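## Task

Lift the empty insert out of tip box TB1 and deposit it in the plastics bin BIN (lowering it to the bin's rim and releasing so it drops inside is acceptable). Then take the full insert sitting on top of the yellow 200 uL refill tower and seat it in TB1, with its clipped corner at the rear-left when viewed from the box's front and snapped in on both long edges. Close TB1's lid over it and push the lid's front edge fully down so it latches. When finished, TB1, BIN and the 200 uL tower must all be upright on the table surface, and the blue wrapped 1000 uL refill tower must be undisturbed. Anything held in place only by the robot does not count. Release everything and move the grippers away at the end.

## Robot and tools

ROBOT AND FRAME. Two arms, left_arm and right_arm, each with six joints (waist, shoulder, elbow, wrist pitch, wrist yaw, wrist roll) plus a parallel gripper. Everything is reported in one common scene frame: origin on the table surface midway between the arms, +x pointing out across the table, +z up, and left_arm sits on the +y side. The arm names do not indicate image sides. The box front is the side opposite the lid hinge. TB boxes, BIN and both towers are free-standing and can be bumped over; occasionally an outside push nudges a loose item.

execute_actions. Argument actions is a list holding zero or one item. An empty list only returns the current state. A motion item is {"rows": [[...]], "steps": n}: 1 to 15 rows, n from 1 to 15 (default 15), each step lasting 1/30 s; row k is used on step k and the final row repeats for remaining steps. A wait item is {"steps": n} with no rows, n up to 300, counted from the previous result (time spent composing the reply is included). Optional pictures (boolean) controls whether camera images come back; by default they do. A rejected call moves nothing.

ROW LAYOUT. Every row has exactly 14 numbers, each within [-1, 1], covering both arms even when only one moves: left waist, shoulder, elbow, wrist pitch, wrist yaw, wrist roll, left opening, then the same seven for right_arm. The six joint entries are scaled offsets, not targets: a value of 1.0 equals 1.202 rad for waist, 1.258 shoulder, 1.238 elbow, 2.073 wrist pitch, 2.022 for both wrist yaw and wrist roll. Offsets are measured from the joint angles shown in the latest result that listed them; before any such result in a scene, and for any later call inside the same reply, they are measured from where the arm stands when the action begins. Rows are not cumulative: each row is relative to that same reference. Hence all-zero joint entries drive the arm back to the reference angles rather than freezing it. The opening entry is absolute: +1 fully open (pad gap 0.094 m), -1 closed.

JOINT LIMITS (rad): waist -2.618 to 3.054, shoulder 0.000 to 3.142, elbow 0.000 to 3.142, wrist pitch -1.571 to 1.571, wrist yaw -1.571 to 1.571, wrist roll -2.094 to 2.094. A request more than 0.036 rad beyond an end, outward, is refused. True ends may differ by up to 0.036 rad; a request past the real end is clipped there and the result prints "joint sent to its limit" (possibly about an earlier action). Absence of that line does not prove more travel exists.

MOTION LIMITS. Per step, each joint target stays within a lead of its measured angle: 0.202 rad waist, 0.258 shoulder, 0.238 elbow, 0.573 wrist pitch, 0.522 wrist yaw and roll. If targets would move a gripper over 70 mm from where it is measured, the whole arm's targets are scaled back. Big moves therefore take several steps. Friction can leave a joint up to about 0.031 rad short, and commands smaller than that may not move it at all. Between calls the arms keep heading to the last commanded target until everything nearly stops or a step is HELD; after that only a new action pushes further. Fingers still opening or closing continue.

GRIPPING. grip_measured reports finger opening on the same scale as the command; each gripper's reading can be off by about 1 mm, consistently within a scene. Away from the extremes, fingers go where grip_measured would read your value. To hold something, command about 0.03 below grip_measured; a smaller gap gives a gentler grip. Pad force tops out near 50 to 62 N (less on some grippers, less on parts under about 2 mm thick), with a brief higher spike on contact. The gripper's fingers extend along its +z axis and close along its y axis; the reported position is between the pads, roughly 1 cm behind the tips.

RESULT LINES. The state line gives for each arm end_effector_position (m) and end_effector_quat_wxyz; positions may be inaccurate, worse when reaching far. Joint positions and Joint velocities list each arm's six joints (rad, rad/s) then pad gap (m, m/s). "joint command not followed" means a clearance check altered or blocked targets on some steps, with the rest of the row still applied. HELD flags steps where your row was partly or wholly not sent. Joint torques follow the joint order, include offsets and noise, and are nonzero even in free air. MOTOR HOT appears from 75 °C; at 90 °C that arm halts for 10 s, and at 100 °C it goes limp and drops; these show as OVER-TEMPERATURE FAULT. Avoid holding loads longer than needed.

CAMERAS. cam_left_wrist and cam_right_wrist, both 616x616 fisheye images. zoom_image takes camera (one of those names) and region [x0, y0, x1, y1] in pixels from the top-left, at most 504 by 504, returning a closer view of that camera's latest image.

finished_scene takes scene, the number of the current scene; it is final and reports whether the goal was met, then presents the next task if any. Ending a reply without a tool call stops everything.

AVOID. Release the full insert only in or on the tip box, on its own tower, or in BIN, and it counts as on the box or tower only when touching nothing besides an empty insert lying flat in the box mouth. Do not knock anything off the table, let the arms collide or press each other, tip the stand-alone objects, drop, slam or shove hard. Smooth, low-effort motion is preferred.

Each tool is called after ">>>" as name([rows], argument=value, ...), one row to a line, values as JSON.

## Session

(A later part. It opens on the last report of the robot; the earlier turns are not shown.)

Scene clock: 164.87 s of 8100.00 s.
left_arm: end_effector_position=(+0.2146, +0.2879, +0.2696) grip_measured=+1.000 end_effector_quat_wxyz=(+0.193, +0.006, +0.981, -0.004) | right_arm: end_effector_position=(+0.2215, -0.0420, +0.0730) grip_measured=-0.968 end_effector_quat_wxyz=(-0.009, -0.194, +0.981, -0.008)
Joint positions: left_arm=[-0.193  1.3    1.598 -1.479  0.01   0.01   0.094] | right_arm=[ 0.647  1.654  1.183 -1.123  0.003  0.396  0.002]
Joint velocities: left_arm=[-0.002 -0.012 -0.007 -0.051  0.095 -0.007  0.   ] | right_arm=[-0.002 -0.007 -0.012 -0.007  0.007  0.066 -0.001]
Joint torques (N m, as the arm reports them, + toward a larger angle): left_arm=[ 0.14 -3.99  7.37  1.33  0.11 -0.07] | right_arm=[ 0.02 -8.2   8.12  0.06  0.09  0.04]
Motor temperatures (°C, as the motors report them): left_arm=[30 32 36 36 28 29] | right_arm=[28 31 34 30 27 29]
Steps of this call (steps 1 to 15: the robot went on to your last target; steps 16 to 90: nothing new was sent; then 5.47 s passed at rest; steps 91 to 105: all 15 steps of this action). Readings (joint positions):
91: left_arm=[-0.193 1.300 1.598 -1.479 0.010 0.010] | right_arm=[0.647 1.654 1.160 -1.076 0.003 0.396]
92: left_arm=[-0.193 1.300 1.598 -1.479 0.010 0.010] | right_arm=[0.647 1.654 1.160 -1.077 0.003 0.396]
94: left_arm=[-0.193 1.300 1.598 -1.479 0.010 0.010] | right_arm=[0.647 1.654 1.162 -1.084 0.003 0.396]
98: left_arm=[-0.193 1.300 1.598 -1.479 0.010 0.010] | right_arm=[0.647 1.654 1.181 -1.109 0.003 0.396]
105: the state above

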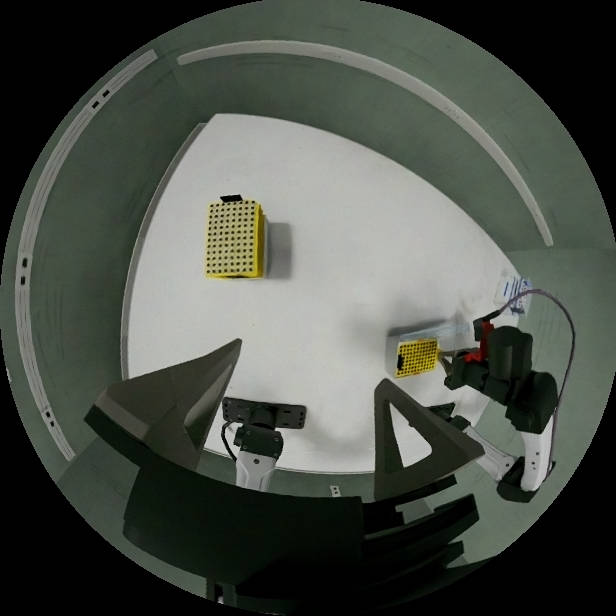

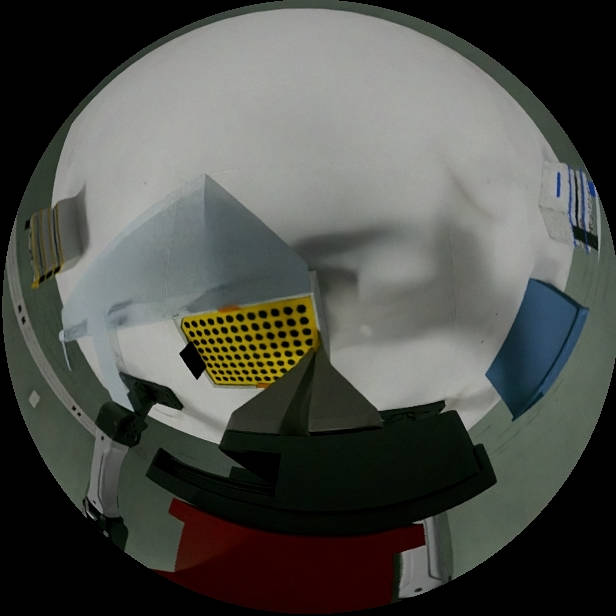

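>>> execute_actions([
  {"rows": [[0,0,0,0,0,0,1,-0.008,0.003,0.02,0.006,0,-0.01,-1],[0,0,0,0,0,0,1,-0.016,0.006,0.023,0.007,0,-0.021,-1],[0,0,0,0,0,0,1,-0.024,0.009,0.026,0.007,0,-0.031,-1],[0,0,0,0,0,0,1,-0.032,0.012,0.029,0.008,0,-0.042,-1],[0,0,0,0,0,0,1,-0.039,0.015,0.032,0.008,0,-0.052,-1],[0,0,0,0,0,0,1,-0.047,0.017,0.035,0.009,0,-0.062,-1],[0,0,0,0,0,0,1,-0.055,0.02,0.038,0.009,0,-0.073,-1],[0,0,0,0,0,0,1,-0.063,0.023,0.041,0.01,0,-0.083,-1],[0,0,0,0,0,0,1,-0.071,0.026,0.044,0.01,0,-0.094,-1],[0,0,0,0,0,0,1,-0.079,0.029,0.047,0.011,0,-0.104,-1],[0,0,0,0,0,0,1,-0.087,0.032,0.05,0.011,0,-0.114,-1],[0,0,0,0,0,0,1,-0.095,0.035,0.053,0.012,0,-0.125,-1],[0,0,0,0,0,0,1,-0.103,0.038,0.056,0.012,0,-0.135,-1],[0,0,0,0,0,0,1,-0.11,0.041,0.059,0.013,0,-0.146,-1],[0,0,0,0,0,0,1,-0.118,0.044,0.062,0.013,0,-0.156,-1]], "steps": 15},
], pictures=false)

>>> execute_actions([
  {"steps": 12},
])

Scene clock: 213.73 s of 8100.00 s.
left_arm: end_effector_position=(+0.2146, +0.2879, +0.2696) grip_measured=+1.000 end_effector_quat_wxyz=(+0.193, +0.006, +0.981, -0.004) | right_arm: end_effector_position=(+0.2520, -0.0595, +0.0711) grip_measured=-0.968 end_effector_quat_wxyz=(-0.009, -0.247, +0.969, -0.006)
Joint positions: left_arm=[-0.193  1.3    1.598 -1.479  0.01   0.01   0.094] | right_arm=[ 0.531  1.696  1.222 -1.119  0.003  0.172  0.002]
Joint velocities: left_arm=[-0.012 -0.012 -0.002  0.007 -0.022  0.022  0.   ] | right_arm=[-0.252  0.085  0.09   0.037 -0.007 -0.564  0.   ]
Joint torques (N m, as the arm reports them, + toward a larger angle): left_arm=[ 0.09 -3.92  7.39  1.34  0.11 -0.08] | right_arm=[-0.66 -6.45  8.16  0.42  0.03  0.03]
Motor temperatures (°C, as the motors report them): left_arm=[30 32 37 37 28 29] | right_arm=[28 34 38 30 27 29]
Steps of this call (steps 1 to 15: the robot went on to your last target; steps 16 to 90: nothing new was sent; then 45.37 s passed at rest; steps 91 to 105: all 15 steps of this action). Readings (joint positions):
91: left_arm=[-0.193 1.300 1.598 -1.479 0.010 0.010] | right_arm=[0.647 1.654 1.183 -1.125 0.003 0.394]
92: left_arm=[-0.193 1.300 1.598 -1.479 0.010 0.010] | right_arm=[0.646 1.654 1.183 -1.125 0.003 0.389]
94: left_arm=[-0.193 1.300 1.598 -1.479 0.010 0.010] | right_arm=[0.637 1.655 1.183 -1.125 0.003 0.368]
98: left_arm=[-0.193 1.300 1.598 -1.479 0.010 0.010] | right_arm=[0.599 1.669 1.193 -1.125 0.003 0.307]
105: the state above

Scene clock: 214.13 s of 8100.00 s.
left_arm: end_effector_position=(+0.2146, +0.2879, +0.2696) grip_measured=+1.000 end_effector_quat_wxyz=(+0.193, +0.006, +0.981, -0.004) | right_arm: end_effector_position=(+0.2578, -0.0620, +0.0707) grip_measured=-0.968 end_effector_quat_wxyz=(-0.007, -0.276, +0.961, -0.005)
Joint positions: left_arm=[-0.193  1.3    1.598 -1.479  0.01   0.01   0.094] | right_arm=[ 0.512  1.704  1.229 -1.113  0.003  0.093  0.002]
Joint velocities: left_arm=[-0.007  0.002 -0.007  0.007  0.007 -0.037  0.   ] | right_arm=[-0.007 -0.007 -0.017 -0.037 -0.007 -0.066 -0.001]
Joint torques (N m, as the arm reports them, + toward a larger angle): left_arm=[ 0.14 -3.98  7.36  1.32  0.1  -0.07] | right_arm=[-0.46 -6.52  8.14  0.37  0.07  0.  ]
Motor temperatures (°C, as the motors report them): left_arm=[30 32 37 37 28 29] | right_arm=[28 34 38 30 27 29]
Steps of this call (steps 1 to 12: the robot went on to your last target). Readings (joint positions):
1: left_arm=[-0.193 1.300 1.598 -1.479 0.010 0.010] | right_arm=[0.522 1.699 1.225 -1.117 0.003 0.154]
2: left_arm=[-0.193 1.300 1.598 -1.479 0.010 0.010] | right_arm=[0.516 1.702 1.227 -1.116 0.003 0.141]
4: left_arm=[-0.193 1.300 1.598 -1.479 0.010 0.010] | right_arm=[0.512 1.704 1.228 -1.114 0.003 0.122]
8: left_arm=[-0.193 1.300 1.598 -1.479 0.010 0.010] | right_arm=[0.512 1.704 1.229 -1.113 0.003 0.101]
12: the state above

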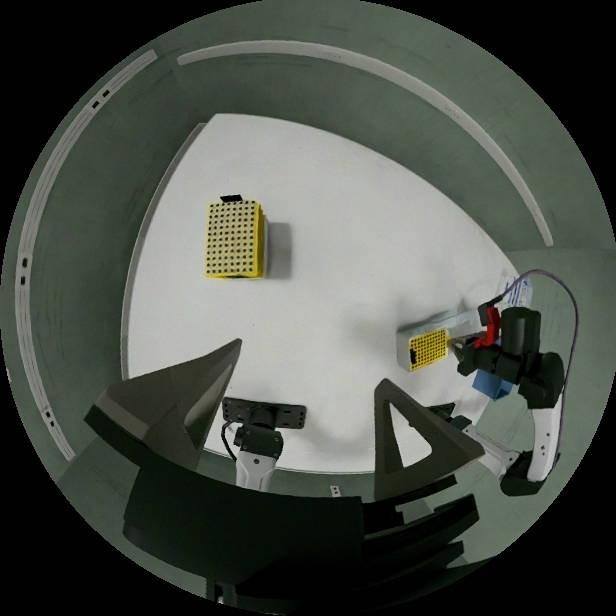

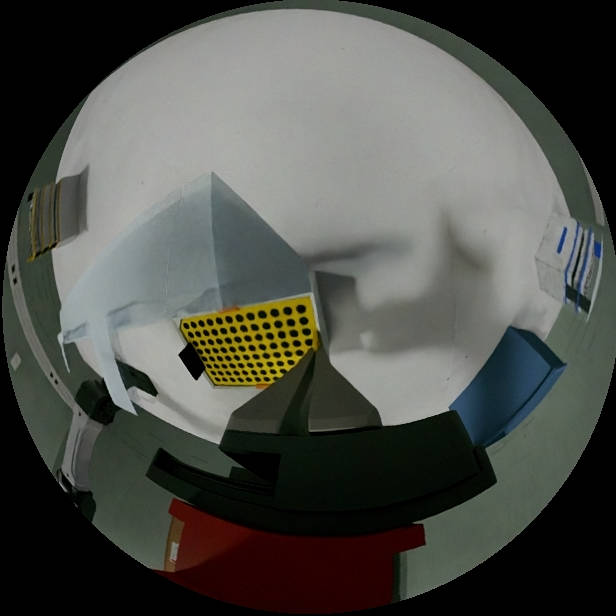

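>>> execute_actions([
  {"rows": [[-0.34,0,0,0,0,0,1,-0.009,0.004,0.028,0,0,-0.008,-1],[-0.34,0,0,0,0,0,1,-0.018,0.007,0.032,0,0,-0.017,-1],[-0.34,0,0,0,0,0,1,-0.027,0.011,0.036,0,0,-0.025,-1],[-0.34,0,0,0,0,0,1,-0.036,0.014,0.04,0,0,-0.034,-1],[-0.34,0,0,0,0,0,1,-0.045,0.018,0.044,0,0,-0.042,-1],[-0.34,0,0,0,0,0,1,-0.055,0.022,0.048,0,0,-0.05,-1],[-0.34,0,0,0,0,0,1,-0.064,0.025,0.052,0,0,-0.059,-1],[-0.34,0,0,0,0,0,1,-0.073,0.029,0.056,0,0,-0.067,-1],[-0.34,0.159,-0.99,1,0,0,1,-0.082,0.032,0.06,0,0,-0.076,-1],[-0.34,0.159,-0.99,1,0,0,1,-0.091,0.036,0.064,0,0,-0.084,-1],[-0.34,0.159,-0.99,1,0,0,1,-0.1,0.04,0.068,0,0,-0.092,-1],[-0.34,0.159,-0.99,1,0,0,1,-0.109,0.043,0.072,0,0,-0.101,-1],[-0.34,0.159,-0.99,1,0,0,1,-0.118,0.047,0.076,0,0,-0.109,-1],[-0.34,0.159,-0.99,1,0,0,1,-0.127,0.05,0.08,0,0,-0.118,-1],[-0.34,0.159,-0.99,1,0,0,1,-0.136,0.054,0.085,0,0,-0.126,-1]], "steps": 15},
], pictures=false)

>>> execute_actions([
  {"steps": 45},
], pictures=false)

Scene clock: 246.70 s of 8100.00 s.
left_arm: end_effector_position=(+0.2639, +0.1559, +0.1975) grip_measured=+1.000 end_effector_quat_wxyz=(+0.218, +0.200, +0.954, -0.050) | right_arm: end_effector_position=(+0.2944, -0.0873, +0.0706) grip_measured=-0.968 end_effector_quat_wxyz=(-0.004, -0.297, +0.955, -0.003)
Joint positions: left_arm=[-0.595  1.421  1.357 -1.055  0.014  0.008  0.094] | right_arm=[ 0.376  1.758  1.292 -1.114  0.003 -0.087  0.002]
Joint velocities: left_arm=[-0.012  0.584 -1.648  2.645 -0.051 -0.007  0.   ] | right_arm=[-0.295  0.115  0.144  0.007 -0.022 -0.476  0.   ]
Joint torques (N m, as the arm reports them, + toward a larger angle): left_arm=[-0.25 -4.66  6.35  0.93  0.09 -0.05] | right_arm=[-0.7  -6.94  8.23  0.26  0.09  0.  ]
Motor temperatures (°C, as the motors report them): left_arm=[30 32 37 37 28 29] | right_arm=[28 33 39 30 27 29]
From where the robot then was, a joint's target lay farther than a number of 1.0 reaches, so one or more steps of this call were cut to that.
Steps of this call (steps 1 to 30: the robot went on to your last target; steps 31 to 100: nothing new was sent; then 28.73 s passed at rest; steps 101 to 115: all 15 steps of this action). Readings (joint positions):
101: left_arm=[-0.219 1.300 1.598 -1.479 -0.002 0.008] | right_arm=[0.512 1.704 1.229 -1.113 0.003 0.087]
102: left_arm=[-0.281 1.300 1.598 -1.479 -0.006 0.008] | right_arm=[0.511 1.704 1.229 -1.113 0.003 0.084]
104: left_arm=[-0.425 1.300 1.598 -1.475 -0.002 0.008] | right_arm=[0.500 1.707 1.235 -1.114 0.003 0.068]
108: left_arm=[-0.592 1.300 1.598 -1.474 0.014 0.008] | right_arm=[0.455 1.725 1.258 -1.114 0.003 0.021]
115: the state above

Scene clock: 248.20 s of 8100.00 s.
left_arm: end_effector_position=(+0.2994, +0.1409, +0.0609) grip_measured=+1.000 end_effector_quat_wxyz=(+0.490, +0.182, +0.846, -0.101) | right_arm: end_effector_position=(+0.3002, -0.0924, +0.0705) grip_measured=-0.968 end_effector_quat_wxyz=(-0.003, -0.319, +0.948, -0.002)
Joint positions: left_arm=[-0.596  1.493  0.381  0.589  0.01   0.015  0.094] | right_arm=[ 0.353  1.766  1.302 -1.114  0.003 -0.155  0.002]
Joint velocities: left_arm=[-0.017 -0.002  0.007  0.022 -0.022 -0.051  0.   ] | right_arm=[-0.012 -0.002 -0.002  0.007 -0.007 -0.022 -0.   ]
Joint torques (N m, as the arm reports them, + toward a larger angle): left_arm=[-0.36 -5.03  6.23  2.35  0.13 -0.13] | right_arm=[-0.39 -7.19  8.18  0.24  0.07 -0.04]
Motor temperatures (°C, as the motors report them): left_arm=[30 32 37 37 28 29] | right_arm=[28 33 39 30 27 29]
Steps of this call (steps 1 to 45: the robot went on to your last target). Readings (joint positions):
1: left_arm=[-0.595 1.441 1.295 -0.959 0.014 0.008] | right_arm=[0.367 1.762 1.297 -1.114 0.003 -0.101]
2: left_arm=[-0.595 1.458 1.223 -0.847 0.014 0.008] | right_arm=[0.360 1.765 1.300 -1.114 0.003 -0.112]
4: left_arm=[-0.595 1.484 1.063 -0.616 0.014 0.008] | right_arm=[0.353 1.766 1.302 -1.114 0.003 -0.127]
8: left_arm=[-0.595 1.498 0.731 -0.179 0.014 0.008] | right_arm=[0.353 1.766 1.302 -1.114 0.003 -0.144]
45: the state above
All arms were judged still, so your last target was given up. Only a new action makes them travel on or press farther. Fingers that are still opening or closing keep moving.

>>> execute_actions([
  {"rows": [[0,0,0,0.066,0,0,1,-0.009,0.004,0.028,0,0,-0.009,-1],[0,0,0,0.066,0,0,1,-0.019,0.008,0.032,0,0,-0.017,-1],[0,0,0,0.066,0,0,1,-0.028,0.012,0.036,0,0,-0.026,-1],[0,0,0,0.066,0,0,1,-0.038,0.016,0.04,0,0,-0.034,-1],[0,0,0,0.066,0,0,1,-0.047,0.02,0.044,0,0,-0.043,-1],[0,0,0,0.066,0,0,1,-0.056,0.024,0.048,0,0,-0.052,-1],[0,0,0,0.066,0,0,1,-0.066,0.028,0.053,0,0,-0.06,-1],[0,0,0,0.066,0,0,1,-0.075,0.032,0.057,0,0,-0.069,-1],[0,0,0,0.066,0,0,1,-0.085,0.036,0.061,0,0,-0.077,-1],[0,0,0,0.066,0,0,1,-0.094,0.04,0.065,0,0,-0.086,-1],[0,0,0,0.066,0,0,1,-0.103,0.044,0.069,0,0,-0.095,-1],[0,0,0,0.066,0,0,1,-0.113,0.048,0.073,0,0,-0.103,-1],[0,0,0,0.066,0,0,1,-0.122,0.052,0.078,0,0,-0.112,-1],[0,0,0,0.066,0,0,1,-0.132,0.056,0.082,0,0,-0.12,-1],[-0.2,0,0,0.066,0,0,1,-0.141,0.06,0.086,0,0,-0.129,-1]], "steps": 15},
], pictures=false)

>>> execute_actions([
  {"steps": 20},
])

Scene clock: 264.17 s of 8100.00 s.
left_arm: end_effector_position=(+0.3097, +0.1296, +0.0894) grip_measured=+1.000 end_effector_quat_wxyz=(+0.544, +0.180, +0.812, -0.111) | right_arm: end_effector_position=(+0.3344, -0.1265, +0.0688) grip_measured=-0.968 end_effector_quat_wxyz=(-0.000, -0.340, +0.941, -0.002)
Joint positions: left_arm=[-0.619  1.493  0.381  0.718 -0.005  0.015  0.094] | right_arm=[ 0.213  1.826  1.369 -1.115  0.003 -0.34   0.002]
Joint velocities: left_arm=[-1.087 -0.022 -0.002  0.022 -0.681 -0.007  0.   ] | right_arm=[-0.305  0.129  0.173 -0.007  0.007 -0.418 -0.   ]
Joint torques (N m, as the arm reports them, + toward a larger angle): left_arm=[-10.52  -5.77   7.21   2.42   1.43   0.03] | right_arm=[-0.65 -7.4   8.09  0.25  0.08 -0.05]
Motor temperatures (°C, as the motors report them): left_arm=[30 33 37 42 28 29] | right_arm=[28 33 40 30 27 29]
Steps of this call (steps 1 to 90: nothing new was sent; then 12.47 s passed at rest; steps 91 to 105: all 15 steps of this action). Readings (joint positions):
91: left_arm=[-0.596 1.493 0.381 0.601 0.010 0.015] | right_arm=[0.353 1.766 1.302 -1.114 0.003 -0.157]
92: left_arm=[-0.596 1.493 0.381 0.619 0.010 0.015] | right_arm=[0.352 1.766 1.302 -1.114 0.003 -0.161]
94: left_arm=[-0.596 1.493 0.381 0.661 0.010 0.015] | right_arm=[0.341 1.770 1.308 -1.115 0.003 -0.178]
98: left_arm=[-0.596 1.493 0.381 0.700 0.010 0.015] | right_arm=[0.294 1.791 1.332 -1.115 0.003 -0.229]
105: the state above

Scene clock: 264.83 s of 8100.00 s.
left_arm: end_effector_position=(+0.2650, +0.0536, +0.0904) grip_measured=+1.000 end_effector_quat_wxyz=(+0.528, +0.273, +0.784, -0.178) | right_arm: end_effector_position=(+0.3396, -0.1336, +0.0685) grip_measured=-0.968 end_effector_quat_wxyz=(+0.000, -0.360, +0.933, -0.002)
Joint positions: left_arm=[-0.838  1.493  0.381  0.722  0.015  0.015  0.094] | right_arm=[ 0.188  1.835  1.379 -1.115  0.003 -0.408  0.002]
Joint velocities: left_arm=[-0.002  0.002 -0.007 -0.037 -0.007 -0.037  0.   ] | right_arm=[-0.002  0.017 -0.022 -0.007  0.007 -0.095  0.001]
Joint torques (N m, as the arm reports them, + toward a larger angle): left_arm=[ 0.22 -5.78  7.15  2.43  0.08 -0.05] | right_arm=[-0.3  -7.65  8.07  0.27  0.04 -0.03]
Motor temperatures (°C, as the motors report them): left_arm=[30 33 37 42 28 29] | right_arm=[28 33 40 30 27 29]
Steps of this call (steps 1 to 20: the robot went on to your last target). Readings (joint positions):
1: left_arm=[-0.675 1.493 0.381 0.719 -0.011 0.015] | right_arm=[0.203 1.830 1.374 -1.115 0.003 -0.354]
2: left_arm=[-0.740 1.493 0.381 0.720 -0.007 0.015] | right_arm=[0.196 1.833 1.377 -1.115 0.003 -0.365]
4: left_arm=[-0.823 1.493 0.381 0.722 0.010 0.015] | right_arm=[0.188 1.835 1.378 -1.115 0.003 -0.381]
8: left_arm=[-0.838 1.493 0.381 0.722 0.015 0.015] | right_arm=[0.188 1.835 1.379 -1.115 0.003 -0.398]
20: the state above

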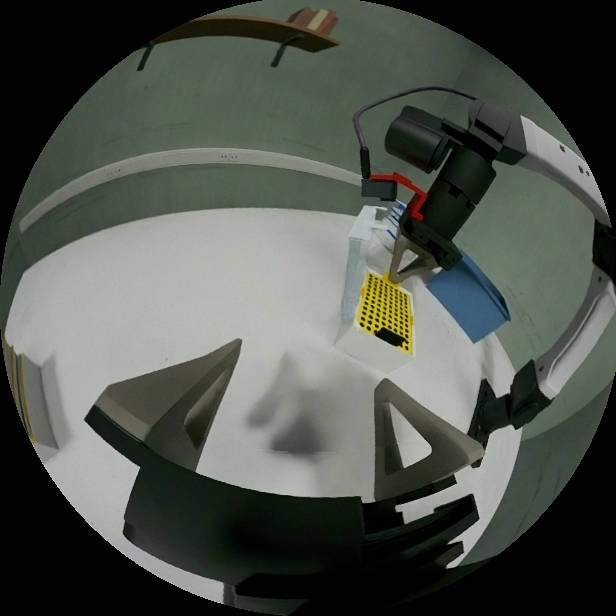

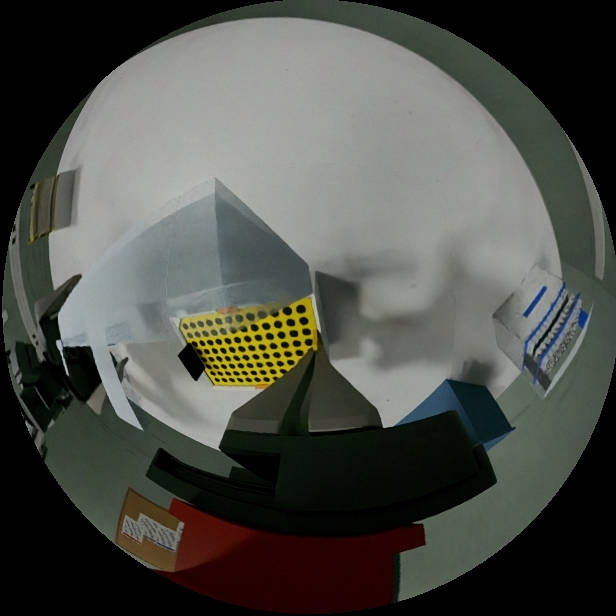

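>>> execute_actions([
  {"rows": [[-0.157,0.4,0,0.292,0,0,1,0,0,0.02,0,0,0,-1]], "steps": 15},
], pictures=false)

>>> execute_actions([
  {"steps": 20},
])

Scene clock: 272.10 s of 8100.00 s.
left_arm: end_effector_position=(+0.2316, -0.0198, +0.0341) grip_measured=+1.000 end_effector_quat_wxyz=(+0.541, +0.337, +0.732, -0.242) | right_arm: end_effector_position=(+0.3396, -0.1336, +0.0685) grip_measured=-0.968 end_effector_quat_wxyz=(+0.000, -0.360, +0.933, -0.002)
Joint positions: left_arm=[-1.028  1.993  0.389  1.301  0.017  0.016  0.094] | right_arm=[ 0.188  1.835  1.379 -1.115  0.003 -0.409  0.002]
Joint velocities: left_arm=[ 0.007 -0.027 -0.002  0.227 -0.037  0.037  0.   ] | right_arm=[-0.012 -0.032 -0.007  0.022 -0.007  0.037 -0.001]
Joint torques (N m, as the arm reports them, + toward a larger angle): left_arm=[ 0.34 -7.96  3.27  2.43  0.1  -0.08] | right_arm=[-0.03 -8.16  7.68  0.24  0.04  0.04]
Motor temperatures (°C, as the motors report them): left_arm=[30 33 37 43 28 29] | right_arm=[28 33 40 30 27 29]
Steps of this call (steps 1 to 15: the robot went on to your last target; steps 16 to 90: nothing new was sent; then 3.77 s passed at rest; steps 91 to 105: all 15 steps of this action). Readings (joint positions):
91: left_arm=[-0.859 1.528 0.378 0.798 0.001 0.013] | right_arm=[0.188 1.835 1.379 -1.115 0.003 -0.409]
92: left_arm=[-0.907 1.605 0.385 0.924 -0.004 0.013] | right_arm=[0.188 1.835 1.379 -1.115 0.003 -0.409]
94: left_arm=[-0.996 1.773 0.397 1.098 0.007 0.013] | right_arm=[0.188 1.835 1.379 -1.115 0.003 -0.409]
98: left_arm=[-1.028 1.989 0.390 1.212 0.017 0.016] | right_arm=[0.188 1.835 1.379 -1.115 0.003 -0.409]
105: the state above

Scene clock: 272.77 s of 8100.00 s.
left_arm: end_effector_position=(+0.2326, -0.0210, +0.0393) grip_measured=+1.000 end_effector_quat_wxyz=(+0.549, +0.334, +0.726, -0.245) | right_arm: end_effector_position=(+0.3396, -0.1336, +0.0685) grip_measured=-0.968 end_effector_quat_wxyz=(+0.000, -0.360, +0.933, -0.002)
Joint positions: left_arm=[-1.028  1.993  0.389  1.323  0.017  0.016  0.094] | right_arm=[ 0.188  1.835  1.379 -1.115  0.003 -0.409  0.002]
Joint velocities: left_arm=[-0.022  0.002  0.012  0.022 -0.037  0.051  0.   ] | right_arm=[-0.002 -0.012  0.002 -0.022 -0.051  0.022 -0.   ]
Joint torques (N m, as the arm reports them, + toward a larger angle): left_arm=[ 0.29 -7.95  3.3   2.49  0.09 -0.08] | right_arm=[-0.01 -8.14  7.71  0.26  0.05  0.04]
Motor temperatures (°C, as the motors report them): left_arm=[30 34 37 44 28 29] | right_arm=[28 33 40 30 27 29]
Steps of this call (steps 1 to 20: the robot went on to your last target). Readings (joint positions):
1: left_arm=[-1.028 1.993 0.389 1.306 0.017 0.016] | right_arm=[0.188 1.835 1.379 -1.115 0.003 -0.409]
2: left_arm=[-1.028 1.993 0.389 1.310 0.017 0.016] | right_arm=[0.188 1.835 1.379 -1.115 0.003 -0.409]
4: left_arm=[-1.028 1.993 0.389 1.315 0.017 0.016] | right_arm=[0.188 1.835 1.379 -1.115 0.003 -0.409]
8: left_arm=[-1.028 1.993 0.389 1.320 0.017 0.016] | right_arm=[0.188 1.835 1.379 -1.115 0.003 -0.409]
20: the state above

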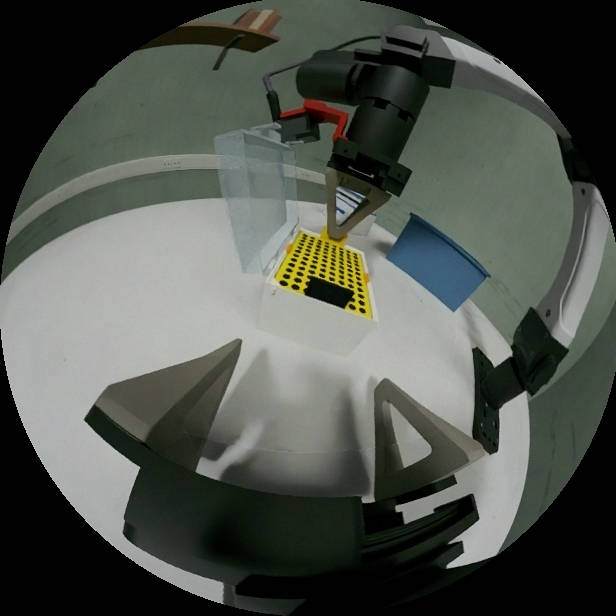

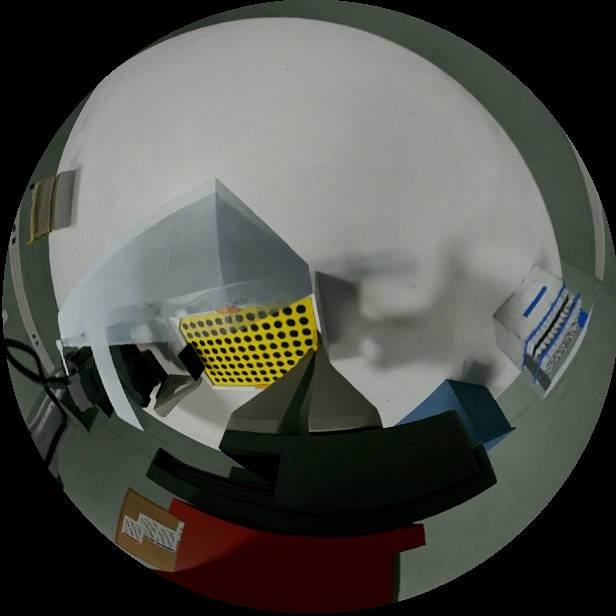

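>>> execute_actions([
  {"rows": [[0.018,0.04,0.082,-0.034,0,0,1,0,0,0.02,0,0,0,-1]], "steps": 15},
], pictures=false)

>>> execute_actions([
  {"steps": 12},
])

Scene clock: 282.37 s of 8100.00 s.
left_arm: end_effector_position=(+0.2512, -0.0350, +0.0418) grip_measured=+1.000 end_effector_quat_wxyz=(+0.554, +0.329, +0.725, -0.244) | right_arm: end_effector_position=(+0.3396, -0.1336, +0.0685) grip_measured=-0.968 end_effector_quat_wxyz=(+0.000, -0.360, +0.933, -0.002)
Joint positions: left_arm=[-1.018  2.024  0.48   1.273  0.017  0.016  0.094] | right_arm=[ 0.188  1.835  1.379 -1.115  0.003 -0.409  0.002]
Joint velocities: left_arm=[-0.002 -0.012  0.002 -0.022 -0.037  0.007  0.   ] | right_arm=[-0.002 -0.022  0.007  0.022  0.022 -0.022 -0.   ]
Joint torques (N m, as the arm reports them, + toward a larger angle): left_arm=[ 1.2  -7.17  5.32  2.26  0.13 -0.06] | right_arm=[ 0.01 -8.12  7.65  0.26  0.04  0.02]
Motor temperatures (°C, as the motors report them): left_arm=[30 35 36 45 28 29] | right_arm=[28 34 40 30 27 29]
Steps of this call (steps 1 to 15: the robot went on to your last target; steps 16 to 90: nothing new was sent; then 6.10 s passed at rest; steps 91 to 105: all 15 steps of this action). Readings (joint positions):
91: left_arm=[-1.027 1.997 0.400 1.317 0.017 0.016] | right_arm=[0.188 1.835 1.379 -1.115 0.003 -0.409]
92: left_arm=[-1.025 2.008 0.425 1.304 0.017 0.016] | right_arm=[0.188 1.835 1.379 -1.115 0.003 -0.409]
94: left_arm=[-1.020 2.023 0.467 1.289 0.017 0.016] | right_arm=[0.188 1.835 1.379 -1.115 0.003 -0.409]
98: left_arm=[-1.018 2.024 0.480 1.283 0.017 0.016] | right_arm=[0.188 1.835 1.379 -1.115 0.003 -0.409]
105: the state above

Scene clock: 282.77 s of 8100.00 s.
left_arm: end_effector_position=(+0.2511, -0.0349, +0.0414) grip_measured=+1.000 end_effector_quat_wxyz=(+0.553, +0.330, +0.725, -0.244) | right_arm: end_effector_position=(+0.3396, -0.1336, +0.0685) grip_measured=-0.968 end_effector_quat_wxyz=(+0.000, -0.360, +0.933, -0.002)
Joint positions: left_arm=[-1.018  2.024  0.48   1.271  0.017  0.016  0.094] | right_arm=[ 0.188  1.835  1.379 -1.115  0.003 -0.409  0.002]
Joint velocities: left_arm=[ 0.002  0.002 -0.002  0.007 -0.022 -0.022  0.   ] | right_arm=[ 0.012 -0.002  0.002 -0.051  0.007 -0.007  0.001]
Joint torques (N m, as the arm reports them, + toward a larger angle): left_arm=[ 1.16 -7.17  5.35  2.24  0.12 -0.07] | right_arm=[ 0.03 -8.18  7.65  0.26  0.04  0.04]
Motor temperatures (°C, as the motors report them): left_arm=[30 35 36 45 28 29] | right_arm=[28 34 40 30 27 29]
Steps of this call (steps 1 to 12: the robot went on to your last target). Readings (joint positions):
1: left_arm=[-1.018 2.024 0.480 1.272 0.017 0.016] | right_arm=[0.188 1.835 1.379 -1.115 0.003 -0.409]
2: left_arm=[-1.018 2.024 0.480 1.272 0.017 0.016] | right_arm=[0.188 1.835 1.379 -1.115 0.003 -0.409]
4: left_arm=[-1.018 2.024 0.480 1.272 0.017 0.016] | right_arm=[0.188 1.835 1.379 -1.115 0.003 -0.409]
8: left_arm=[-1.018 2.024 0.480 1.271 0.017 0.016] | right_arm=[0.188 1.835 1.379 -1.115 0.003 -0.409]
12: the state above

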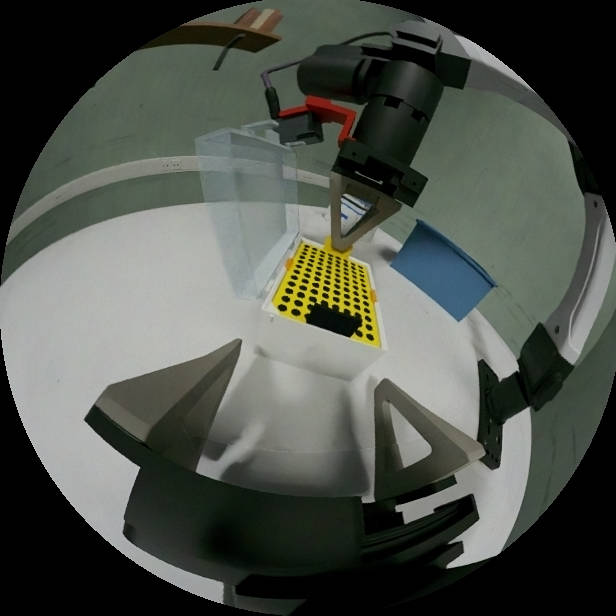

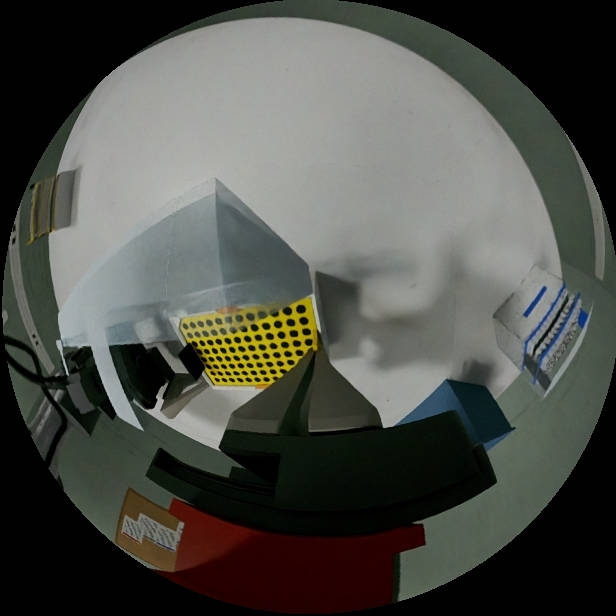

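>>> execute_actions([
  {"rows": [[0,0.049,0.076,-0.039,0,0,1,0,0,0.02,0,0,0,-1]], "steps": 15},
], pictures=false)

>>> execute_actions([
  {"steps": 10},
])

>>> zoom_image(camera="cam_left_wrist", region=[180, 240, 440, 440])

Scene clock: 292.27 s of 8100.00 s.
left_arm: end_effector_position=(+0.2634, -0.0482, +0.0343) grip_measured=+1.000 end_effector_quat_wxyz=(+0.546, +0.332, +0.731, -0.241) | right_arm: end_effector_position=(+0.3396, -0.1336, +0.0685) grip_measured=-0.968 end_effector_quat_wxyz=(+0.000, -0.360, +0.933, -0.002)
Joint positions: left_arm=[-1.018  2.066  0.562  1.211  0.017  0.016  0.094] | right_arm=[ 0.188  1.835  1.379 -1.115  0.003 -0.409  0.002]
Joint velocities: left_arm=[ 0.007  0.012  0.007  0.007  0.007 -0.022  0.   ] | right_arm=[-0.007 -0.017  0.007  0.037 -0.022  0.007  0.   ]
Joint torques (N m, as the arm reports them, + toward a larger angle): left_arm=[ 0.14 -7.78  5.74  2.26  0.13 -0.06] | right_arm=[-0.02 -8.12  7.69  0.27  0.05  0.04]
Motor temperatures (°C, as the motors report them): left_arm=[30 36 36 46 28 29] | right_arm=[28 34 40 30 27 29]
Steps of this call (steps 1 to 15: the robot went on to your last target; steps 16 to 90: nothing new was sent; then 6.00 s passed at rest; steps 91 to 105: all 15 steps of this action). Readings (joint positions):
91: left_arm=[-1.018 2.029 0.490 1.265 0.017 0.016] | right_arm=[0.188 1.835 1.379 -1.115 0.003 -0.409]
92: left_arm=[-1.018 2.043 0.514 1.252 0.017 0.016] | right_arm=[0.188 1.835 1.379 -1.115 0.003 -0.409]
94: left_arm=[-1.018 2.063 0.553 1.235 0.017 0.016] | right_arm=[0.188 1.835 1.379 -1.115 0.003 -0.409]
98: left_arm=[-1.018 2.066 0.562 1.221 0.017 0.016] | right_arm=[0.188 1.835 1.379 -1.115 0.003 -0.409]
105: the state above

Scene clock: 292.60 s of 8100.00 s.
left_arm: end_effector_position=(+0.2633, -0.0481, +0.0339) grip_measured=+1.000 end_effector_quat_wxyz=(+0.545, +0.332, +0.731, -0.240) | right_arm: end_effector_position=(+0.3396, -0.1336, +0.0685) grip_measured=-0.968 end_effector_quat_wxyz=(+0.000, -0.360, +0.933, -0.002)
Joint positions: left_arm=[-1.018  2.066  0.562  1.209  0.017  0.016  0.094] | right_arm=[ 0.188  1.835  1.379 -1.115  0.003 -0.409  0.002]
Joint velocities: left_arm=[ 0.007  0.022  0.017  0.007 -0.022  0.037  0.   ] | right_arm=[-0.007  0.017 -0.002 -0.022 -0.022 -0.051 -0.   ]
Joint torques (N m, as the arm reports them, + toward a larger angle): left_arm=[ 0.1  -7.77  5.74  2.25  0.13 -0.06] | right_arm=[ 0.01 -8.18  7.7   0.26  0.05  0.03]
Motor temperatures (°C, as the motors report them): left_arm=[30 36 36 46 28 29] | right_arm=[28 34 40 30 27 29]
Steps of this call (steps 1 to 10: the robot went on to your last target). Readings (joint positions):
1: left_arm=[-1.018 2.066 0.562 1.210 0.017 0.016] | right_arm=[0.188 1.835 1.379 -1.115 0.003 -0.409]
2: left_arm=[-1.018 2.066 0.562 1.210 0.017 0.016] | right_arm=[0.188 1.835 1.379 -1.115 0.003 -0.409]
4: left_arm=[-1.018 2.066 0.562 1.209 0.017 0.016] | right_arm=[0.188 1.835 1.379 -1.115 0.003 -0.409]
8: left_arm=[-1.018 2.066 0.562 1.209 0.017 0.016] | right_arm=[0.188 1.835 1.379 -1.115 0.003 -0.409]
10: the state above

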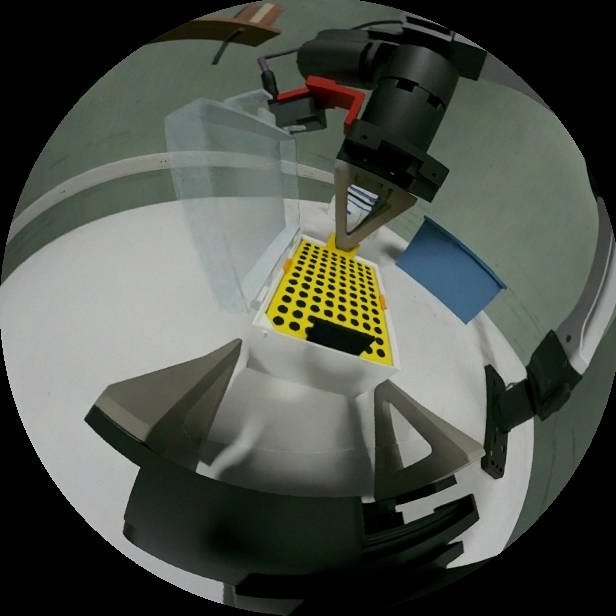

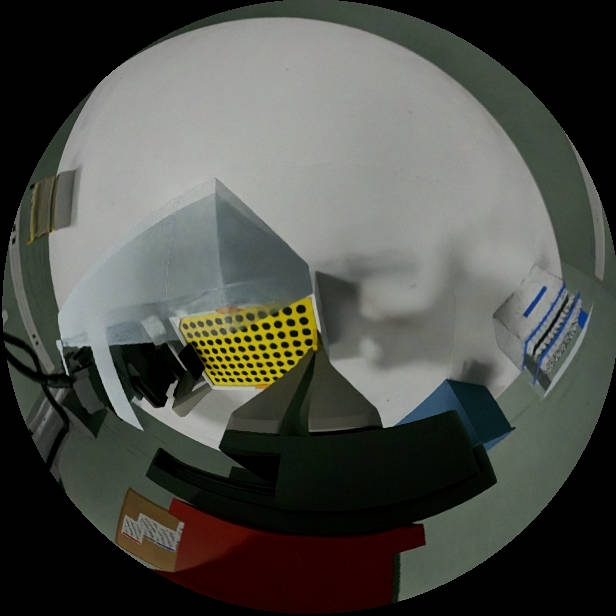

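Region (180, 240, 440, 440) of cam_left_wrist's 616x616 image, scaled by 1.938, with more detail than that image has; it fills the top 388 rows of this view, and the rest is white.

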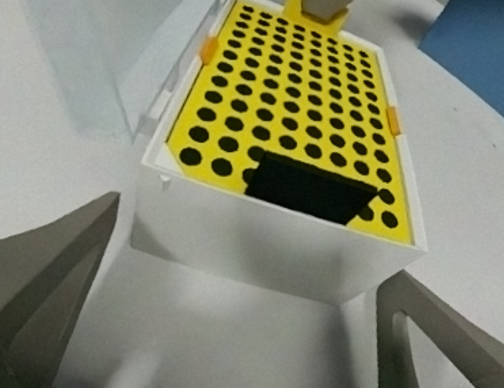

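>>> execute_actions([
  {"rows": [[-0.014,0,0,0,0,0,1,0,0,0.02,0,0,0,-1]], "steps": 12},
], pictures=false)

Scene clock: 296.60 s of 8100.00 s.
left_arm: end_effector_position=(+0.2633, -0.0481, +0.0339) grip_measured=+1.000 end_effector_quat_wxyz=(+0.545, +0.332, +0.731, -0.240) | right_arm: end_effector_position=(+0.3396, -0.1336, +0.0685) grip_measured=-0.968 end_effector_quat_wxyz=(+0.000, -0.360, +0.933, -0.002)
Joint positions: left_arm=[-1.018  2.066  0.562  1.209  0.017  0.016  0.094] | right_arm=[ 0.188  1.835  1.379 -1.115  0.003 -0.409  0.002]
Joint velocities: left_arm=[ 0.002  0.007 -0.022 -0.095 -0.007 -0.022  0.   ] | right_arm=[ 0.007  0.007  0.012 -0.051  0.051 -0.051 -0.001]
Joint torques (N m, as the arm reports them, + toward a larger angle): left_arm=[-1.38 -9.57  4.71  2.43  0.13 -0.06] | right_arm=[ 0.02 -8.17  7.74  0.26  0.06  0.03]
Motor temperatures (°C, as the motors report them): left_arm=[30 36 36 46 28 29] | right_arm=[28 34 40 30 27 29]
Steps of this call (steps 1 to 15: the robot went on to your last target; steps 16 to 90: nothing new was sent; then 0.60 s passed at rest; steps 91 to 102: all 12 steps of this action). Readings (joint positions):
91: left_arm=[-1.018 2.066 0.562 1.209 0.017 0.016] | right_arm=[0.188 1.835 1.379 -1.115 0.003 -0.409]
92: left_arm=[-1.018 2.066 0.562 1.209 0.017 0.016] | right_arm=[0.188 1.835 1.379 -1.115 0.003 -0.409]
94: left_arm=[-1.018 2.066 0.562 1.209 0.017 0.016] | right_arm=[0.188 1.835 1.379 -1.115 0.003 -0.409]
98: left_arm=[-1.018 2.066 0.562 1.209 0.017 0.016] | right_arm=[0.188 1.835 1.379 -1.115 0.003 -0.409]
102: the state above

>>> execute_actions([
  {"rows": [[-0.02,0,0,0,0,0,1,0,0,0.02,0,0,0,-1]], "steps": 12},
], pictures=false)

Scene clock: 298.73 s of 8100.00 s.
left_arm: end_effector_position=(+0.2592, -0.0519, +0.0339) grip_measured=+1.000 end_effector_quat_wxyz=(+0.543, +0.337, +0.729, -0.244) | right_arm: end_effector_position=(+0.3396, -0.1336, +0.0685) grip_measured=-0.968 end_effector_quat_wxyz=(+0.000, -0.360, +0.933, -0.002)
Joint positions: left_arm=[-1.03   2.066  0.562  1.209  0.017  0.016  0.094] | right_arm=[ 0.188  1.835  1.379 -1.115  0.003 -0.409  0.002]
Joint velocities: left_arm=[ 0.002 -0.002  0.007  0.066 -0.066 -0.022  0.   ] | right_arm=[ 0.002 -0.022 -0.007 -0.022 -0.037  0.022  0.   ]
Joint torques (N m, as the arm reports them, + toward a larger angle): left_arm=[-0.95 -9.55  4.68  2.43  0.14 -0.07] | right_arm=[-0.02 -8.21  7.69  0.26  0.04  0.03]
Motor temperatures (°C, as the motors report them): left_arm=[30 37 36 46 28 29] | right_arm=[28 34 40 30 27 29]
Steps of this call (steps 1 to 15: the robot went on to your last target; steps 16 to 52: nothing new was sent; steps 53 to 64: all 12 steps of this action). Readings (joint positions):
53: left_arm=[-1.019 2.066 0.562 1.209 0.017 0.016] | right_arm=[0.188 1.835 1.379 -1.115 0.003 -0.409]
54: left_arm=[-1.022 2.066 0.562 1.209 0.017 0.016] | right_arm=[0.188 1.835 1.379 -1.115 0.003 -0.409]
56: left_arm=[-1.028 2.066 0.562 1.209 0.017 0.016] | right_arm=[0.188 1.835 1.379 -1.115 0.003 -0.409]
60: left_arm=[-1.030 2.066 0.562 1.209 0.017 0.016] | right_arm=[0.188 1.835 1.379 -1.115 0.003 -0.409]
64: the state above

>>> execute_actions([
  {"rows": [[0,0.02,0.03,-0.015,0,0,1,0,0,0.02,0,0,0,-1],[0,0.025,0.04,-0.02,0,0,1,0,0,0.02,0,0,0,-1],[0,0.03,0.05,-0.025,0,0,1,0,0,0.02,0,0,0,-1],[0,0.037,0.062,-0.029,0,0,1,0,0,0.02,0,0,0,-1]], "steps": 15},
])

>>> zoom_image(camera="cam_left_wrist", region=[180, 240, 440, 440])

Scene clock: 304.77 s of 8100.00 s.
left_arm: end_effector_position=(+0.2692, -0.0630, +0.0337) grip_measured=+1.000 end_effector_quat_wxyz=(+0.543, +0.337, +0.730, -0.244) | right_arm: end_effector_position=(+0.3396, -0.1336, +0.0685) grip_measured=-0.968 end_effector_quat_wxyz=(+0.000, -0.360, +0.933, -0.002)
Joint positions: left_arm=[-1.03   2.091  0.626  1.169  0.017  0.016  0.094] | right_arm=[ 0.188  1.835  1.379 -1.115  0.003 -0.409  0.002]
Joint velocities: left_arm=[-0.002 -0.002 -0.002 -0.051 -0.007  0.022  0.   ] | right_arm=[-0.012 -0.017 -0.017  0.022  0.007  0.007  0.   ]
Joint torques (N m, as the arm reports them, + toward a larger angle): left_arm=[ 0.12 -8.09  6.1   2.27  0.13 -0.06] | right_arm=[ 0.03 -8.17  7.68  0.25  0.05  0.03]
Motor temperatures (°C, as the motors report them): left_arm=[30 38 35 47 28 29] | right_arm=[28 35 40 30 27 29]
Steps of this call (steps 1 to 15: the robot went on to your last target; steps 16 to 90: nothing new was sent; then 2.53 s passed at rest; steps 91 to 105: all 15 steps of this action). Readings (joint positions):
91: left_arm=[-1.030 2.066 0.565 1.206 0.017 0.016] | right_arm=[0.188 1.835 1.379 -1.115 0.003 -0.409]
92: left_arm=[-1.030 2.069 0.572 1.201 0.017 0.016] | right_arm=[0.188 1.835 1.379 -1.115 0.003 -0.409]
94: left_arm=[-1.030 2.079 0.598 1.191 0.017 0.016] | right_arm=[0.188 1.835 1.379 -1.115 0.003 -0.409]
98: left_arm=[-1.030 2.091 0.626 1.178 0.017 0.016] | right_arm=[0.188 1.835 1.379 -1.115 0.003 -0.409]
105: the state above

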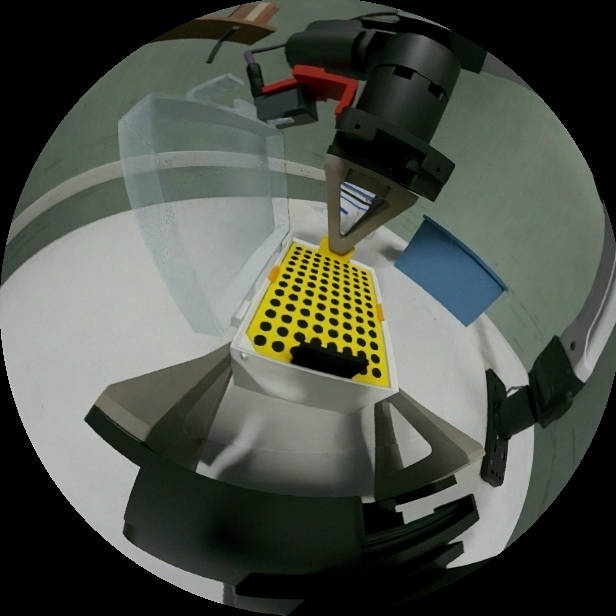

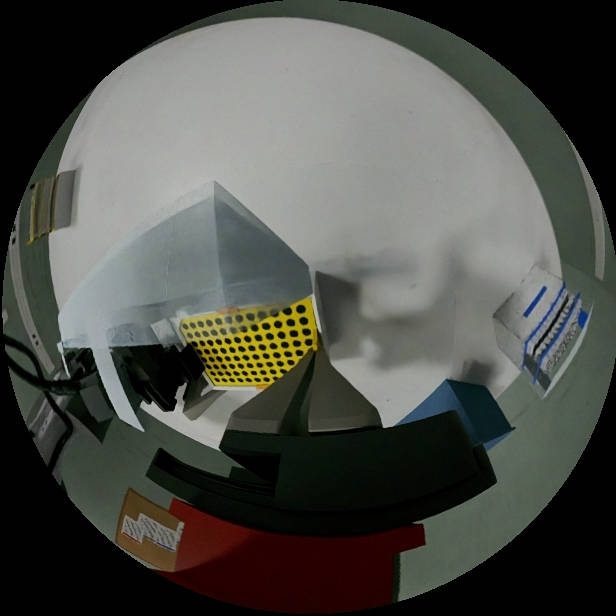

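Region (180, 240, 440, 440) of cam_left_wrist's 616x616 image, scaled by 1.938, with more detail than that image has; it fills the top 388 rows of this view, and the rest is white.

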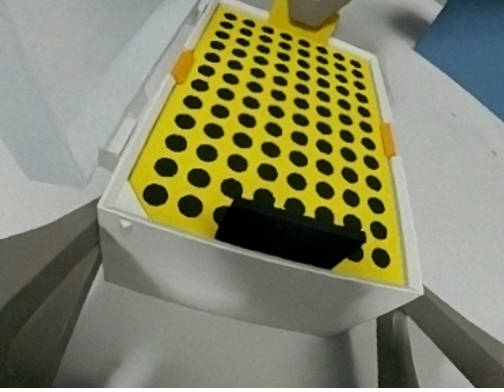

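>>> execute_actions([
  {"rows": [[0,0.03,0.02,-0.015,0,0,1,0,0,0.02,0,0,0,-1],[0,0.04,0.035,-0.017,0,0,1,0,0,0.02,0,0,0,-1],[0,0.05,0.05,-0.019,0,0,1,0,0,0.02,0,0,0,-1],[0,0.06,0.065,-0.021,0,0,1,0,0,0.02,0,0,0,-1],[0,0.07,0.08,-0.023,0,0,1,0,0,0.02,0,0,0,-1],[0,0.079,0.099,-0.026,0,0,1,0,0,0.02,0,0,0,-1]], "steps": 15},
])

Scene clock: 312.57 s of 8100.00 s.
left_arm: end_effector_position=(+0.2849, -0.0804, +0.0223) grip_measured=+1.000 end_effector_quat_wxyz=(+0.540, +0.338, +0.732, -0.242) | right_arm: end_effector_position=(+0.3396, -0.1336, +0.0685) grip_measured=-0.968 end_effector_quat_wxyz=(+0.000, -0.360, +0.933, -0.002)
Joint positions: left_arm=[-1.03   2.172  0.733  1.134  0.017  0.016  0.094] | right_arm=[ 0.188  1.835  1.379 -1.115  0.003 -0.409  0.002]
Joint velocities: left_arm=[ 0.002 -0.007 -0.002 -0.007  0.022 -0.022  0.   ] | right_arm=[ 0.002 -0.012  0.017  0.007 -0.022 -0.022  0.   ]
Joint torques (N m, as the arm reports them, + toward a larger angle): left_arm=[ 0.11 -9.26  6.49  2.25  0.12 -0.06] | right_arm=[-0.01 -8.17  7.69  0.25  0.02  0.03]
Motor temperatures (°C, as the motors report them): left_arm=[30 39 35 47 28 29] | right_arm=[28 35 40 29 27 29]
Steps of this call (steps 1 to 15: the robot went on to your last target; steps 16 to 90: nothing new was sent; then 4.30 s passed at rest; steps 91 to 105: all 15 steps of this action). Readings (joint positions):
91: left_arm=[-1.030 2.093 0.627 1.167 0.017 0.016] | right_arm=[0.188 1.835 1.379 -1.115 0.003 -0.409]
92: left_arm=[-1.030 2.099 0.633 1.166 0.017 0.016] | right_arm=[0.188 1.835 1.379 -1.115 0.003 -0.409]
94: left_arm=[-1.030 2.122 0.660 1.160 0.017 0.016] | right_arm=[0.188 1.835 1.379 -1.115 0.003 -0.409]
98: left_arm=[-1.030 2.168 0.726 1.141 0.017 0.016] | right_arm=[0.188 1.835 1.379 -1.115 0.003 -0.409]
105: the state above

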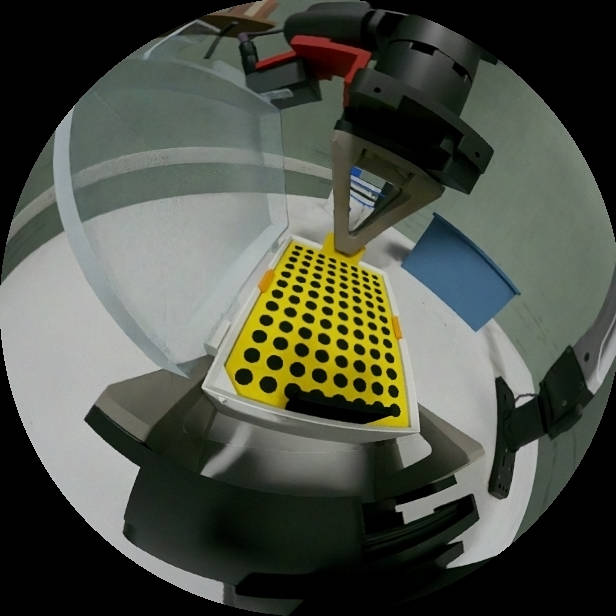

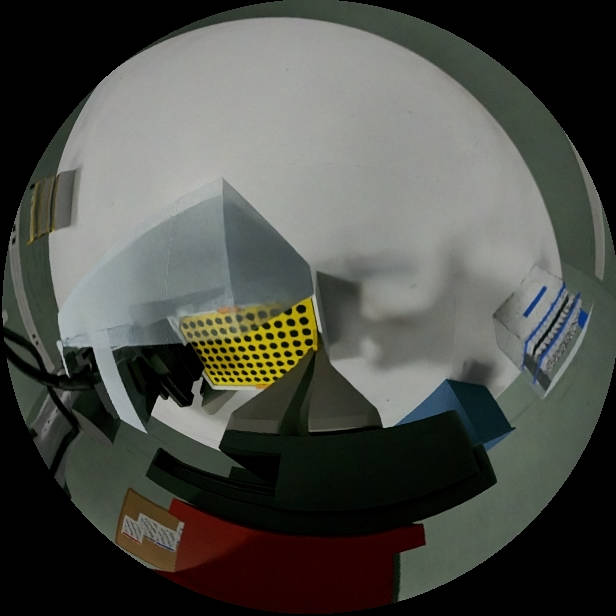

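>>> execute_actions([
  {"rows": [[0,0,0,0,0,0,0.78,0,0,0.02,0,0,0,-1]], "steps": 15},
], pictures=false)

Scene clock: 315.03 s of 8100.00 s.
left_arm: end_effector_position=(+0.2856, -0.0797, +0.0223) grip_measured=+0.805 end_effector_quat_wxyz=(+0.540, +0.337, +0.733, -0.240) | right_arm: end_effector_position=(+0.3395, -0.1342, +0.0685) grip_measured=-0.968 end_effector_quat_wxyz=(-0.001, -0.360, +0.933, -0.003)
Joint positions: left_arm=[-1.03   2.172  0.733  1.133  0.011  0.016  0.085] | right_arm=[ 0.188  1.835  1.379 -1.116  0.006 -0.409  0.002]
Joint velocities: left_arm=[-0.007 -0.002  0.007 -0.022  0.037 -0.007  0.001] | right_arm=[-0.002 -0.002  0.007 -0.007 -0.022 -0.037 -0.   ]
Joint torques (N m, as the arm reports them, + toward a larger angle): left_arm=[  0.16 -10.96   5.13   2.43   0.18  -0.06] | right_arm=[ 0.02 -8.15  7.69  0.27  0.03  0.04]
Motor temperatures (°C, as the motors report them): left_arm=[30 39 36 47 28 29] | right_arm=[28 35 40 29 27 29]
Steps of this call (steps 1 to 15: the robot went on to your last target; steps 16 to 59: nothing new was sent; steps 60 to 74: all 15 steps of this action). Readings (joint positions):
60: left_arm=[-1.030 2.172 0.733 1.133 0.016 0.016] | right_arm=[0.188 1.835 1.379 -1.115 0.004 -0.409]
61: left_arm=[-1.030 2.172 0.733 1.133 0.013 0.016] | right_arm=[0.188 1.835 1.379 -1.116 0.005 -0.409]
63: left_arm=[-1.030 2.172 0.733 1.133 0.011 0.016] | right_arm=[0.188 1.835 1.379 -1.116 0.006 -0.409]
67: left_arm=[-1.030 2.172 0.733 1.133 0.011 0.016] | right_arm=[0.188 1.835 1.379 -1.116 0.006 -0.409]
74: the state above

>>> execute_actions([
  {"rows": [[0,0,0,0,0,0,0.76,0,-0.012,0.03,-0.012,0,0,-1],[0,0,0,0,0,0,0.76,0,-0.015,0.036,-0.016,0,0,-1],[0,0,0,0,0,0,0.76,0,-0.017,0.042,-0.02,0,0,-1],[0,0,0,0,0,0,0.76,0,-0.019,0.048,-0.024,0,0,-1],[0,0,0,0,0,0,0.76,0,-0.021,0.054,-0.028,0,0,-1],[0,0,0,0,0,0,0.76,0,-0.023,0.06,-0.032,0,0,-1],[0,0,0,0,0,0,0.76,0,-0.025,0.066,-0.037,0,0,-1]], "steps": 15},
])

Scene clock: 323.10 s of 8100.00 s.
left_arm: end_effector_position=(+0.2871, -0.0811, +0.0289) grip_measured=+0.805 end_effector_quat_wxyz=(+0.551, +0.333, +0.725, -0.244) | right_arm: end_effector_position=(+0.3398, -0.1347, +0.0799) grip_measured=-0.968 end_effector_quat_wxyz=(-0.005, -0.361, +0.933, -0.004)
Joint positions: left_arm=[-1.03   2.172  0.733  1.162  0.01   0.016  0.085] | right_arm=[ 0.188  1.835  1.424 -1.17   0.009 -0.409  0.002]
Joint velocities: left_arm=[-0.002  0.012 -0.022 -0.066 -0.051 -0.037 -0.001] | right_arm=[-0.007 -0.012  0.012 -0.037 -0.022  0.037 -0.   ]
Joint torques (N m, as the arm reports them, + toward a larger angle): left_arm=[  0.12 -10.99   5.17   2.13   0.14  -0.06] | right_arm=[ -0.06 -10.39   8.55   0.04   0.02   0.05]
Motor temperatures (°C, as the motors report them): left_arm=[30 41 35 48 28 29] | right_arm=[28 35 40 29 27 29]
Steps of this call (steps 1 to 15: the robot went on to your last target; steps 16 to 90: nothing new was sent; then 4.57 s passed at rest; steps 91 to 105: all 15 steps of this action). Readings (joint positions):
91: left_arm=[-1.030 2.172 0.733 1.133 0.011 0.016] | right_arm=[0.188 1.835 1.379 -1.117 0.006 -0.409]
92: left_arm=[-1.030 2.172 0.733 1.133 0.011 0.016] | right_arm=[0.188 1.835 1.381 -1.120 0.006 -0.409]
94: left_arm=[-1.030 2.172 0.733 1.136 0.011 0.016] | right_arm=[0.188 1.835 1.391 -1.131 0.006 -0.409]
98: left_arm=[-1.030 2.172 0.733 1.154 0.010 0.016] | right_arm=[0.188 1.835 1.416 -1.159 0.008 -0.409]
105: the state above

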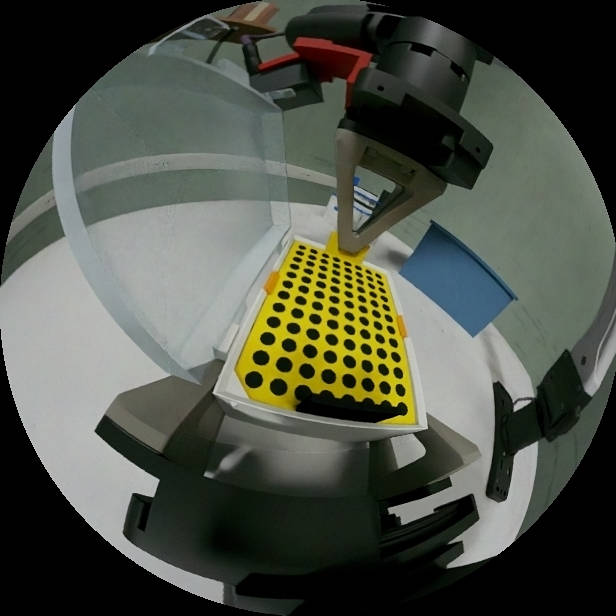

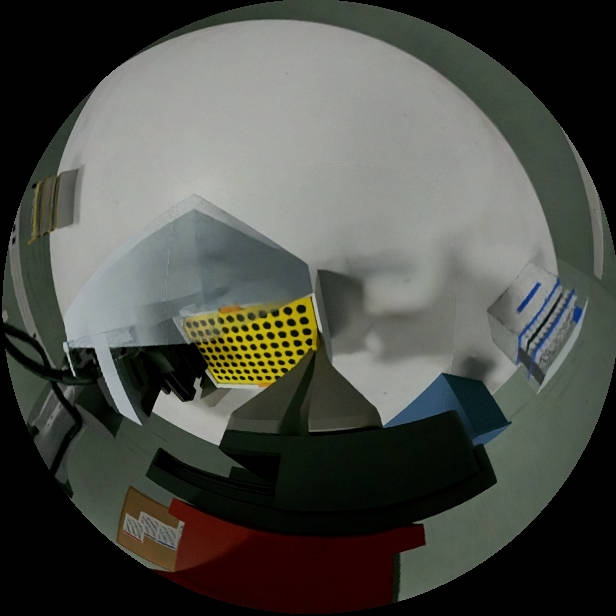

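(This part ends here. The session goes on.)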